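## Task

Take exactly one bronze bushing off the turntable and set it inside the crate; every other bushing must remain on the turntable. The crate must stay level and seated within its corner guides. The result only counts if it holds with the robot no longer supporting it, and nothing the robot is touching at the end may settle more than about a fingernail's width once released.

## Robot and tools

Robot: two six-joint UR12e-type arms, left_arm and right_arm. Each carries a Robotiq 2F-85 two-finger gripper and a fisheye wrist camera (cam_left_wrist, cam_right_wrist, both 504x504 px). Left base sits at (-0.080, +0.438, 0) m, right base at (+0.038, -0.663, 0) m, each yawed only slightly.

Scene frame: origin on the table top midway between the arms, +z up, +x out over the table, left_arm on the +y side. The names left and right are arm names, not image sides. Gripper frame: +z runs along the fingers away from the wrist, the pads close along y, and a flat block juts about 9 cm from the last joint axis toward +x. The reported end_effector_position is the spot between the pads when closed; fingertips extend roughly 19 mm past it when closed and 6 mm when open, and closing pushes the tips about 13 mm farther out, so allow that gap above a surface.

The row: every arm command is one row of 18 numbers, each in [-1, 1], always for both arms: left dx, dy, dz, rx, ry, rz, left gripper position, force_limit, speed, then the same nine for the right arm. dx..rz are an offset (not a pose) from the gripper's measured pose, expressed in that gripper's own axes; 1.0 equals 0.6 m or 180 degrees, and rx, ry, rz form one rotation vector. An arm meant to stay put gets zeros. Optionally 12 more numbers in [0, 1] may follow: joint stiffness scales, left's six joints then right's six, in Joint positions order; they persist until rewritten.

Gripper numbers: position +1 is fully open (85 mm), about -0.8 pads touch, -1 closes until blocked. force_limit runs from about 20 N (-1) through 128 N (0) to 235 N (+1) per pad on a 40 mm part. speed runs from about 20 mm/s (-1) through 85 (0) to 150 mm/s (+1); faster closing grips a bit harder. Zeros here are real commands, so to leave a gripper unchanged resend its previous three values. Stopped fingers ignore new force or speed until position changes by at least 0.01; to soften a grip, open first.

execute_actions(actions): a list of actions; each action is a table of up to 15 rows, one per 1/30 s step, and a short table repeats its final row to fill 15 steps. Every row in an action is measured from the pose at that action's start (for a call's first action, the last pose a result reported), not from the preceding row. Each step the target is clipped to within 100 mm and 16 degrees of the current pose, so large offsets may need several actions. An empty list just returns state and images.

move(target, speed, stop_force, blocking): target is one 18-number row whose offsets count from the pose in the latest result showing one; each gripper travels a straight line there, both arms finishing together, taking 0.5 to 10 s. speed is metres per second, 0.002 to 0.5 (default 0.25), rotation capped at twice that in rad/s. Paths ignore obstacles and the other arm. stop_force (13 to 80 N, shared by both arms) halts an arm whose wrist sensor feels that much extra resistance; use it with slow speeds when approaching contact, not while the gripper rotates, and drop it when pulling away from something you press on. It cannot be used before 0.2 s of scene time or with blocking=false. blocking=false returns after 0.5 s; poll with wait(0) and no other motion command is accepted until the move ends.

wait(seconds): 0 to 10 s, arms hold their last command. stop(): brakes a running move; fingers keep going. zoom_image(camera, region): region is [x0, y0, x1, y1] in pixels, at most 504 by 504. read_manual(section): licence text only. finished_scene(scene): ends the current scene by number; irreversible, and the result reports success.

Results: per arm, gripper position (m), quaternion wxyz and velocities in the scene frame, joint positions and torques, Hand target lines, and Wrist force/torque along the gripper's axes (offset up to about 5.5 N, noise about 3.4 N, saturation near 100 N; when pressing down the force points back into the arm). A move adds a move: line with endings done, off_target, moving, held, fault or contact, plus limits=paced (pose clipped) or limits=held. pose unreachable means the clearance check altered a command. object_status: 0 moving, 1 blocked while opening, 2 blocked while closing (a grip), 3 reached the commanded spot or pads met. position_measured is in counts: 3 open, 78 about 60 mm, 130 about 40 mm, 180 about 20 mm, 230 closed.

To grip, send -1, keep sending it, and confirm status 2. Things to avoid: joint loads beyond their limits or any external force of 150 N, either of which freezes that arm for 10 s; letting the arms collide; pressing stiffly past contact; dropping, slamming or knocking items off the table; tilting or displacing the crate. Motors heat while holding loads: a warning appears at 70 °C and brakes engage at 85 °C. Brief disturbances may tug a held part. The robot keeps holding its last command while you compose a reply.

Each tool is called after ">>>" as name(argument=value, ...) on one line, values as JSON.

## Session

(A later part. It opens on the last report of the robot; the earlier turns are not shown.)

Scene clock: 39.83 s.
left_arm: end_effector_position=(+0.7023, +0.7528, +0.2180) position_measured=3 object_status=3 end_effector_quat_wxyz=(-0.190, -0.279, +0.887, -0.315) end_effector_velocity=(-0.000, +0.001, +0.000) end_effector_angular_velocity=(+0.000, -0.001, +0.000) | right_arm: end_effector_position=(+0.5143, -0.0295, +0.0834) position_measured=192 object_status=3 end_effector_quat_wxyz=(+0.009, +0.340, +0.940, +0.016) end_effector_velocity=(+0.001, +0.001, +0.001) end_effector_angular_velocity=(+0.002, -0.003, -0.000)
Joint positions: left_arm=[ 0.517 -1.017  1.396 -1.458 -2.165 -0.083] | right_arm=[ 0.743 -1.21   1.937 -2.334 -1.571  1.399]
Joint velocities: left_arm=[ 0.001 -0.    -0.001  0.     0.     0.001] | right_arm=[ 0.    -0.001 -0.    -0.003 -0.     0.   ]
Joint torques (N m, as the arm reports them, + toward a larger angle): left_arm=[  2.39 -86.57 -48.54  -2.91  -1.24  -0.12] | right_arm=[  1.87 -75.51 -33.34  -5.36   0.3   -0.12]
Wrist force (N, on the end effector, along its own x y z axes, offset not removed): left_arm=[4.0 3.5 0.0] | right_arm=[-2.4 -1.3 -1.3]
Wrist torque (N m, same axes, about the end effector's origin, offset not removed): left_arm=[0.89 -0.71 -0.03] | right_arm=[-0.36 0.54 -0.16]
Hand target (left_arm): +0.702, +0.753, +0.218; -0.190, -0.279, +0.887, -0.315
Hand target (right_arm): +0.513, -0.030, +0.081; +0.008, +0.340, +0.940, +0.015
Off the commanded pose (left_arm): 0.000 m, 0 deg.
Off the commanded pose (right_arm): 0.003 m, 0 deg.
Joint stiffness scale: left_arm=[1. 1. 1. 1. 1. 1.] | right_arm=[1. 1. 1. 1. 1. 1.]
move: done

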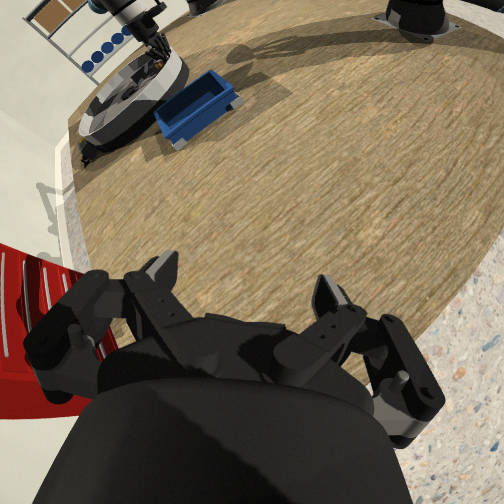

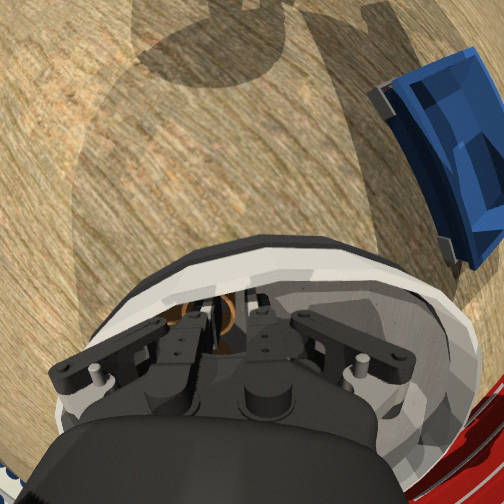

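>>> move(target=[0,0,0,0,0,0,1,0,0,0,0,0,0,0,0,-1,-0.6,0])

>>> move(target=[0,0,0,0,0,0,1,0,0,0,0,-0.13,0,0,0,-1,-0.6,0])

>>> move(target=[0,0,0,0,0,0,1,0,0,0.18,0.39,0,0,0,0,-1,-0.6,0], speed=0.35)

Scene clock: 40.73 s.
left_arm: end_effector_position=(+0.7023, +0.7528, +0.2180) position_measured=3 object_status=3 end_effector_quat_wxyz=(-0.190, -0.279, +0.887, -0.315) end_effector_velocity=(-0.000, -0.000, -0.000) end_effector_angular_velocity=(-0.000, +0.000, -0.000) | right_arm: end_effector_position=(+0.5144, -0.0294, +0.0835) position_measured=213 object_status=2 end_effector_quat_wxyz=(+0.009, +0.340, +0.940, +0.016) end_effector_velocity=(-0.000, -0.000, +0.001) end_effector_angular_velocity=(+0.001, -0.001, +0.001)
Joint positions: left_arm=[ 0.517 -1.017  1.396 -1.458 -2.165 -0.083] | right_arm=[ 0.743 -1.21   1.937 -2.335 -1.571  1.399]
Joint velocities: left_arm=[-0.     0.     0.001 -0.     0.     0.   ] | right_arm=[ 0.    -0.002  0.001 -0.    -0.    -0.001]
Joint torques (N m, as the arm reports them, + toward a larger angle): left_arm=[  3.11 -85.69 -47.83  -2.77  -1.12  -0.11] | right_arm=[  3.68 -75.74 -36.27  -4.28  -0.07   0.16]
Wrist force (N, on the end effector, along its own x y z axes, offset not removed): left_arm=[4.3 1.9 0.3] | right_arm=[-2.0 -1.2 -2.6]
Wrist torque (N m, same axes, about the end effector's origin, offset not removed): left_arm=[0.55 -0.74 0.05] | right_arm=[-0.14 0.47 -0.17]
Hand target (left_arm): +0.702, +0.753, +0.218; -0.190, -0.279, +0.887, -0.315
Hand target (right_arm): +0.514, -0.029, +0.083; +0.009, +0.340, +0.940, +0.016
Off the commanded pose (left_arm): 0.000 m, 0 deg.
Off the commanded pose (right_arm): 0.000 m, 0 deg.
Joint stiffness scale: left_arm=[1. 1. 1. 1. 1. 1.] | right_arm=[1. 1. 1. 1. 1. 1.]
move: done

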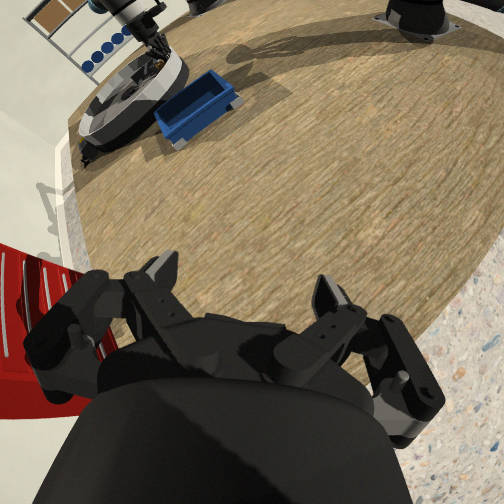

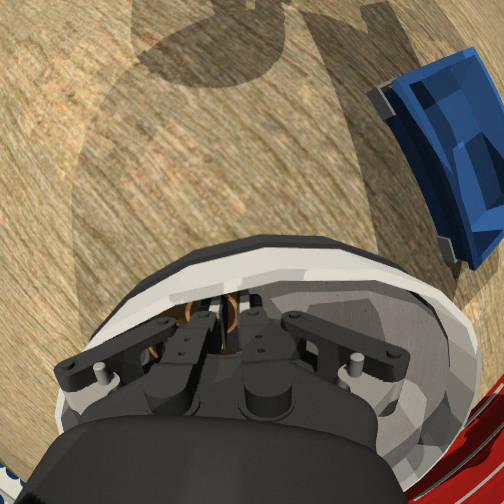

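Scene clock: 41.87 s.
left_arm: end_effector_position=(+0.7023, +0.7528, +0.2180) position_measured=3 object_status=3 end_effector_quat_wxyz=(-0.190, -0.279, +0.887, -0.315) end_effector_velocity=(+0.000, +0.001, +0.001) end_effector_angular_velocity=(+0.000, -0.001, +0.000) | right_arm: end_effector_position=(+0.5137, -0.0309, +0.1613) position_measured=213 object_status=2 end_effector_quat_wxyz=(+0.010, +0.341, +0.940, +0.016) end_effector_velocity=(-0.000, -0.000, -0.001) end_effector_angular_velocity=(-0.000, +0.001, -0.000)
Joint positions: left_arm=[ 0.517 -1.017  1.396 -1.458 -2.165 -0.083] | right_arm=[ 0.743 -1.295  1.887 -2.2   -1.571  1.399]
Joint velocities: left_arm=[ 0.001 -0.    -0.001  0.     0.     0.001] | right_arm=[-0.     0.001  0.    -0.     0.     0.   ]
Joint torques (N m, as the arm reports them, + toward a larger angle): left_arm=[  4.   -85.01 -47.96  -3.04  -1.33  -0.16] | right_arm=[  2.54 -74.19 -38.75  -3.81   0.28   0.21]
Wrist force (N, on the end effector, along its own x y z axes, offset not removed): left_arm=[5.3 2.0 -1.3] | right_arm=[-1.4 0.0 -0.5]
Wrist torque (N m, same axes, about the end effector's origin, offset not removed): left_arm=[0.64 -0.98 0.01] | right_arm=[-0.13 0.34 -0.10]
Hand target (left_arm): +0.702, +0.753, +0.218; -0.190, -0.279, +0.887, -0.315
Hand target (right_arm): +0.512, -0.031, +0.161; +0.009, +0.340, +0.940, +0.016
Off the commanded pose (left_arm): 0.000 m, 0 deg.
Off the commanded pose (right_arm): 0.002 m, 0 deg.
Joint stiffness scale: left_arm=[1. 1. 1. 1. 1. 1.] | right_arm=[1. 1. 1. 1. 1. 1.]
move: done

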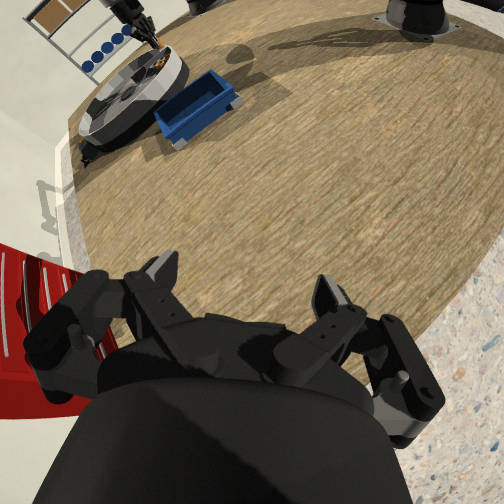

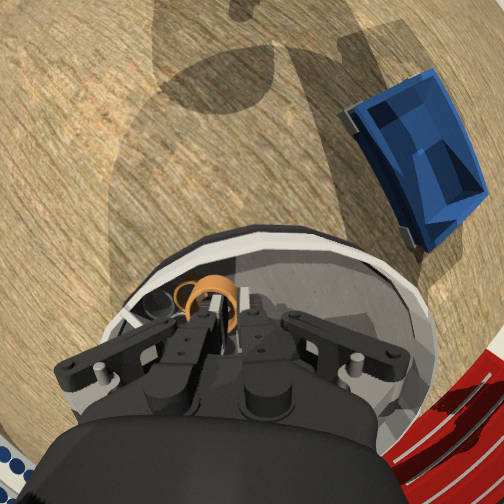

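Scene clock: 43.47 s.
left_arm: end_effector_position=(+0.7023, +0.7528, +0.2180) position_measured=3 object_status=3 end_effector_quat_wxyz=(-0.190, -0.279, +0.887, -0.315) end_effector_velocity=(-0.000, -0.001, -0.001) end_effector_angular_velocity=(-0.001, +0.001, -0.002) | right_arm: end_effector_position=(+0.5795, +0.2178, +0.1676) position_measured=213 object_status=2 end_effector_quat_wxyz=(+0.009, +0.340, +0.940, +0.016) end_effector_velocity=(-0.000, -0.000, +0.000) end_effector_angular_velocity=(-0.001, +0.000, +0.001)
Joint positions: left_arm=[ 0.517 -1.017  1.396 -1.458 -2.165 -0.083] | right_arm=[ 0.89  -0.941  1.332 -1.998 -1.576  1.545]
Joint velocities: left_arm=[-0.001  0.     0.002 -0.     0.     0.001] | right_arm=[-0.    -0.     0.     0.001 -0.    -0.001]
Joint torques (N m, as the arm reports them, + toward a larger angle): left_arm=[  1.11 -85.5  -47.94  -2.81  -1.07   0.04] | right_arm=[   1.18 -108.92  -46.79   -3.39   -0.6     0.58]
Wrist force (N, on the end effector, along its own x y z axes, offset not removed): left_arm=[2.1 0.9 0.3] | right_arm=[-2.0 -0.3 -1.8]
Wrist torque (N m, same axes, about the end effector's origin, offset not removed): left_arm=[0.47 -0.38 0.01] | right_arm=[-0.26 0.45 -0.08]
Hand target (left_arm): +0.702, +0.753, +0.218; -0.190, -0.279, +0.887, -0.315
Hand target (right_arm): +0.581, +0.218, +0.169; +0.009, +0.341, +0.940, +0.016
Off the commanded pose (left_arm): 0.000 m, 0 deg.
Off the commanded pose (right_arm): 0.002 m, 0 deg.
Joint stiffness scale: left_arm=[1. 1. 1. 1. 1. 1.] | right_arm=[1. 1. 1. 1. 1. 1.]
move: done

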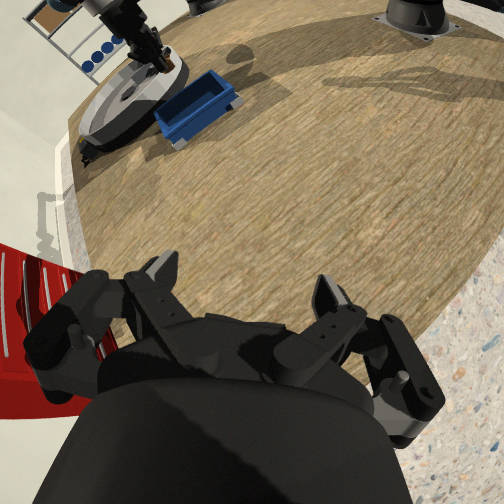

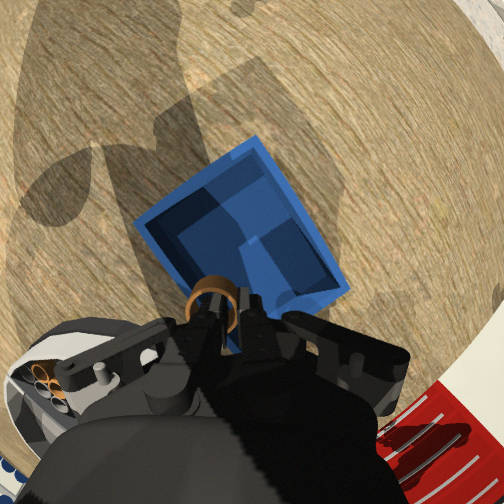

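Centered.

>>> move(target=[0,0,0,0,0,0,1,0,0,0,0,0.19,0,0,0,-1,-0.6,0], speed=0.15)

>>> move(target=[0,0,0,0,0,0,1,0,0,0,0,0.05,0,0,0,-1,-0.6,0], speed=0.01, stop_force=13)

>>> move(target=[0,0,0,0,0,0,1,0,0,0,0,0,0,0,0,-0.5,-0.6,0])

>>> move(target=[0,0,0,0,0,0,1,0,0,0,0,-0.15,0,0,0,-0.5,-0.6,0])

Scene clock: 45.27 s.
left_arm: end_effector_position=(+0.7023, +0.7528, +0.2180) position_measured=3 object_status=3 end_effector_quat_wxyz=(-0.190, -0.279, +0.887, -0.315) end_effector_velocity=(-0.000, -0.000, -0.000) end_effector_angular_velocity=(-0.000, -0.000, -0.000) | right_arm: end_effector_position=(+0.5820, +0.2206, +0.0534) position_measured=213 object_status=2 end_effector_quat_wxyz=(+0.009, +0.340, +0.940, +0.015) end_effector_velocity=(-0.001, -0.001, -0.002) end_effector_angular_velocity=(-0.002, +0.001, +0.000)
Joint positions: left_arm=[ 0.517 -1.017  1.396 -1.458 -2.165 -0.083] | right_arm=[ 0.89  -0.849  1.394 -2.151 -1.576  1.545]
Joint velocities: left_arm=[-0.    -0.     0.001 -0.     0.     0.   ] | right_arm=[ 0.     0.001  0.001 -0.    -0.    -0.   ]
Joint torques (N m, as the arm reports them, + toward a larger angle): left_arm=[  3.33 -86.31 -48.44  -2.75  -1.27  -0.02] | right_arm=[   2.11 -112.33  -40.9    -5.51    0.05   -0.14]
Wrist force (N, on the end effector, along its own x y z axes, offset not removed): left_arm=[5.5 1.7 0.9] | right_arm=[-1.8 -0.2 -2.8]
Wrist torque (N m, same axes, about the end effector's origin, offset not removed): left_arm=[0.59 -1.04 -0.03] | right_arm=[-0.15 0.41 -0.13]
Hand target (left_arm): +0.702, +0.753, +0.218; -0.190, -0.279, +0.887, -0.315
Hand target (right_arm): +0.583, +0.220, +0.054; +0.009, +0.340, +0.940, +0.016
Off the commanded pose (left_arm): 0.000 m, 0 deg.
Off the commanded pose (right_arm): 0.001 m, 0 deg.
Joint stiffness scale: left_arm=[1. 1. 1. 1. 1. 1.] | right_arm=[1. 1. 1. 1. 1. 1.]
move: done

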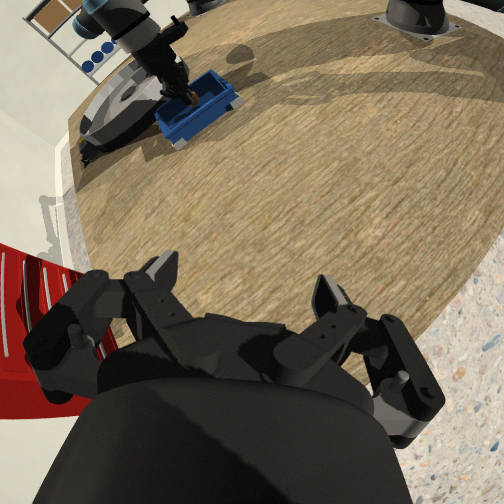

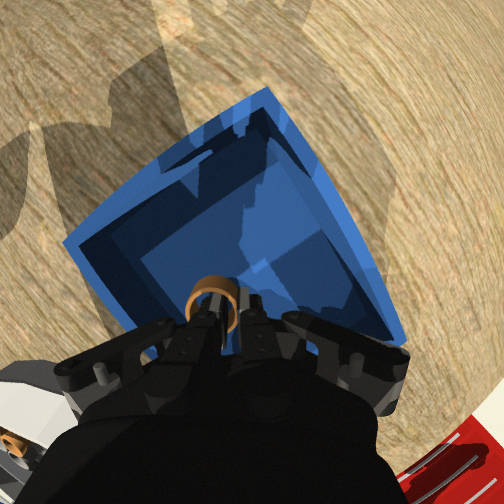

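Scene clock: 48.50 s.
left_arm: end_effector_position=(+0.7023, +0.7528, +0.2180) position_measured=3 object_status=3 end_effector_quat_wxyz=(-0.190, -0.279, +0.887, -0.315) end_effector_velocity=(-0.001, -0.002, -0.002) end_effector_angular_velocity=(-0.002, +0.003, -0.002) | right_arm: end_effector_position=(+0.5859, +0.2250, +0.0364) position_measured=213 object_status=2 end_effector_quat_wxyz=(+0.011, +0.340, +0.940, +0.022) end_effector_velocity=(+0.001, +0.001, -0.001) end_effector_angular_velocity=(+0.002, -0.001, -0.001)
Joint positions: left_arm=[ 0.517 -1.017  1.396 -1.458 -2.165 -0.083] | right_arm=[ 0.89  -0.83   1.398 -2.189 -1.576  1.545]
Joint velocities: left_arm=[-0.001  0.     0.003  0.001  0.     0.   ] | right_arm=[-0.     0.001 -0.    -0.004  0.001  0.001]
Joint torques (N m, as the arm reports them, + toward a larger angle): left_arm=[  2.55 -85.6  -47.72  -2.98  -1.23  -0.1 ] | right_arm=[  1.85 -99.04 -34.81  -4.73   0.06  -0.01]
Wrist force (N, on the end effector, along its own x y z axes, offset not removed): left_arm=[3.7 1.5 -0.4] | right_arm=[-1.6 -2.5 -10.9]
Wrist torque (N m, same axes, about the end effector's origin, offset not removed): left_arm=[0.59 -0.70 -0.06] | right_arm=[-0.11 0.48 -0.15]
Hand target (left_arm): +0.702, +0.753, +0.218; -0.190, -0.279, +0.887, -0.315
Hand target (right_arm): +0.583, +0.221, +0.024; +0.009, +0.340, +0.940, +0.015
Off the commanded pose (left_arm): 0.000 m, 0 deg.
Off the commanded pose (right_arm): 0.014 m, 1 deg.
Joint stiffness scale: left_arm=[1. 1. 1. 1. 1. 1.] | right_arm=[1. 1. 1. 1. 1. 1.]
move: off_target (right_arm)

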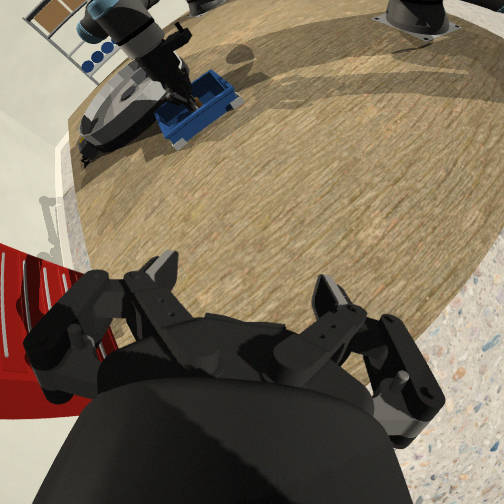

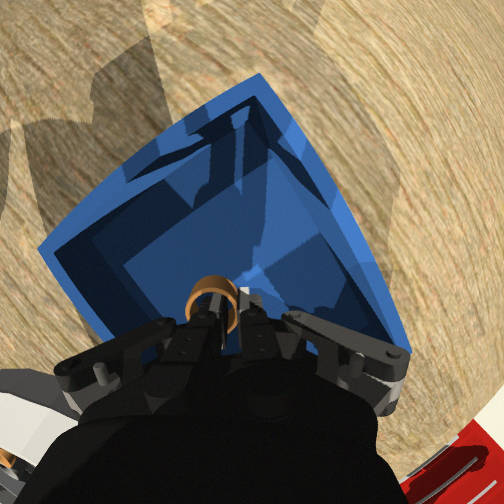

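Scene clock: 49.00 s.
left_arm: end_effector_position=(+0.7023, +0.7528, +0.2180) position_measured=3 object_status=3 end_effector_quat_wxyz=(-0.190, -0.279, +0.887, -0.315) end_effector_velocity=(-0.001, -0.001, -0.001) end_effector_angular_velocity=(-0.001, +0.002, -0.000) | right_arm: end_effector_position=(+0.5859, +0.2250, +0.0359) position_measured=192 object_status=0 end_effector_quat_wxyz=(+0.011, +0.340, +0.940, +0.022) end_effector_velocity=(-0.000, +0.001, +0.001) end_effector_angular_velocity=(+0.001, -0.000, +0.000)
Joint positions: left_arm=[ 0.517 -1.017  1.396 -1.458 -2.165 -0.083] | right_arm=[ 0.89  -0.829  1.398 -2.189 -1.576  1.545]
Joint velocities: left_arm=[-0.    -0.     0.003 -0.     0.    -0.   ] | right_arm=[ 0.    -0.001 -0.     0.     0.001 -0.   ]
Joint torques (N m, as the arm reports them, + toward a larger angle): left_arm=[  2.23 -85.75 -48.62  -2.83  -1.23  -0.01] | right_arm=[   1.25 -112.4   -40.24   -4.52   -0.08    0.28]
Wrist force (N, on the end effector, along its own x y z axes, offset not removed): left_arm=[5.6 -0.3 -0.4] | right_arm=[-2.7 -1.3 -1.6]
Wrist torque (N m, same axes, about the end effector's origin, offset not removed): left_arm=[0.20 -0.97 -0.07] | right_arm=[-0.39 0.68 -0.15]
Hand target (left_arm): +0.702, +0.753, +0.218; -0.190, -0.279, +0.887, -0.315
Hand target (right_arm): +0.586, +0.225, +0.036; +0.011, +0.340, +0.940, +0.022
Off the commanded pose (left_arm): 0.000 m, 0 deg.
Off the commanded pose (right_arm): 0.001 m, 0 deg.
Joint stiffness scale: left_arm=[1. 1. 1. 1. 1. 1.] | right_arm=[1. 1. 1. 1. 1. 1.]
move: done

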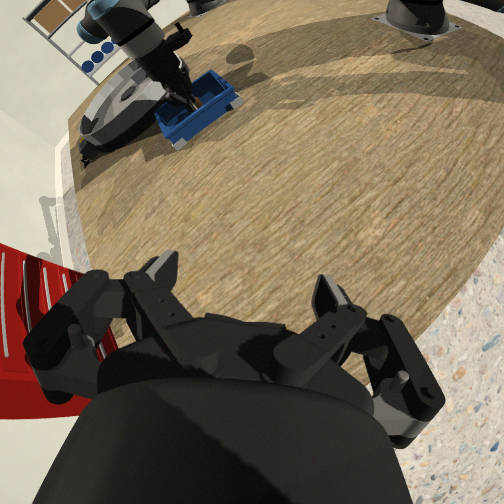

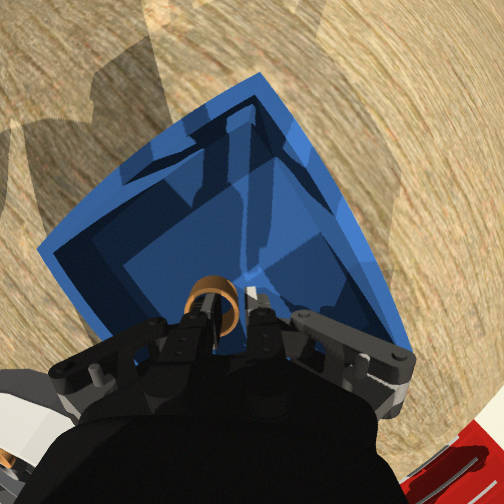

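Scene clock: 50.23 s.
left_arm: end_effector_position=(+0.7023, +0.7528, +0.2180) position_measured=3 object_status=3 end_effector_quat_wxyz=(-0.190, -0.279, +0.887, -0.315) end_effector_velocity=(+0.000, +0.000, +0.000) end_effector_angular_velocity=(+0.000, -0.001, -0.000) | right_arm: end_effector_position=(+0.5837, +0.2225, +0.1244) position_measured=192 object_status=3 end_effector_quat_wxyz=(+0.011, +0.340, +0.940, +0.022) end_effector_velocity=(+0.000, +0.001, +0.009) end_effector_angular_velocity=(+0.007, -0.006, -0.001)
Joint positions: left_arm=[ 0.517 -1.017  1.396 -1.458 -2.165 -0.083] | right_arm=[ 0.89  -0.906  1.359 -2.072 -1.576  1.545]
Joint velocities: left_arm=[ 0.  0. -0. -0.  0.  0.] | right_arm=[ 0.    -0.009 -0.    -0.    -0.     0.001]
Joint torques (N m, as the arm reports them, + toward a larger angle): left_arm=[  1.65 -84.6  -48.04  -2.79  -1.19  -0.09] | right_arm=[   3.08 -109.86  -41.52   -4.      0.19    0.55]
Wrist force (N, on the end effector, along its own x y z axes, offset not removed): left_arm=[5.5 2.7 -0.4] | right_arm=[-1.4 -2.0 -2.7]
Wrist torque (N m, same axes, about the end effector's origin, offset not removed): left_arm=[0.74 -0.98 0.05] | right_arm=[-0.43 0.42 -0.14]
Hand target (left_arm): +0.702, +0.753, +0.218; -0.190, -0.279, +0.887, -0.315
Hand target (right_arm): +0.583, +0.222, +0.126; +0.011, +0.340, +0.940, +0.022
Off the commanded pose (left_arm): 0.000 m, 0 deg.
Off the commanded pose (right_arm): 0.002 m, 0 deg.
Joint stiffness scale: left_arm=[1. 1. 1. 1. 1. 1.] | right_arm=[1. 1. 1. 1. 1. 1.]
move: done

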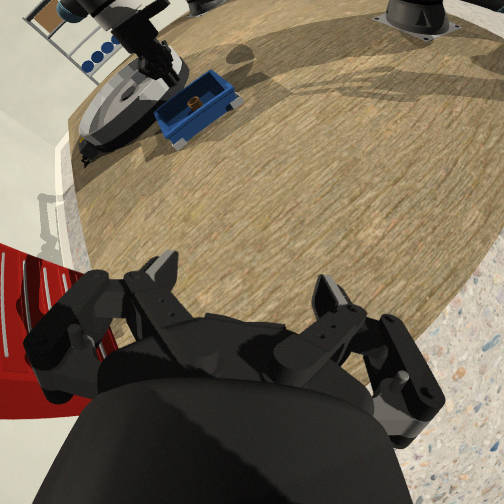

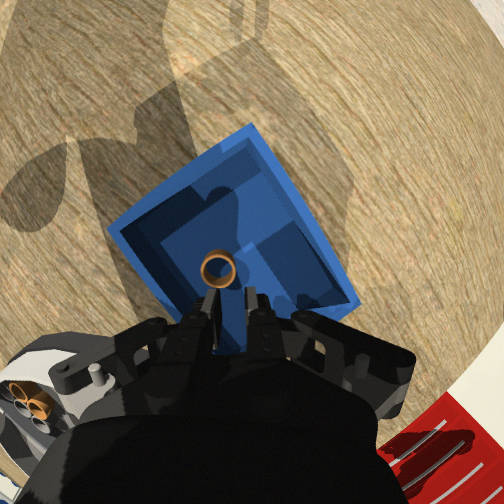

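>>> finished_scene(scene=2)

The scene is finished: the task was done.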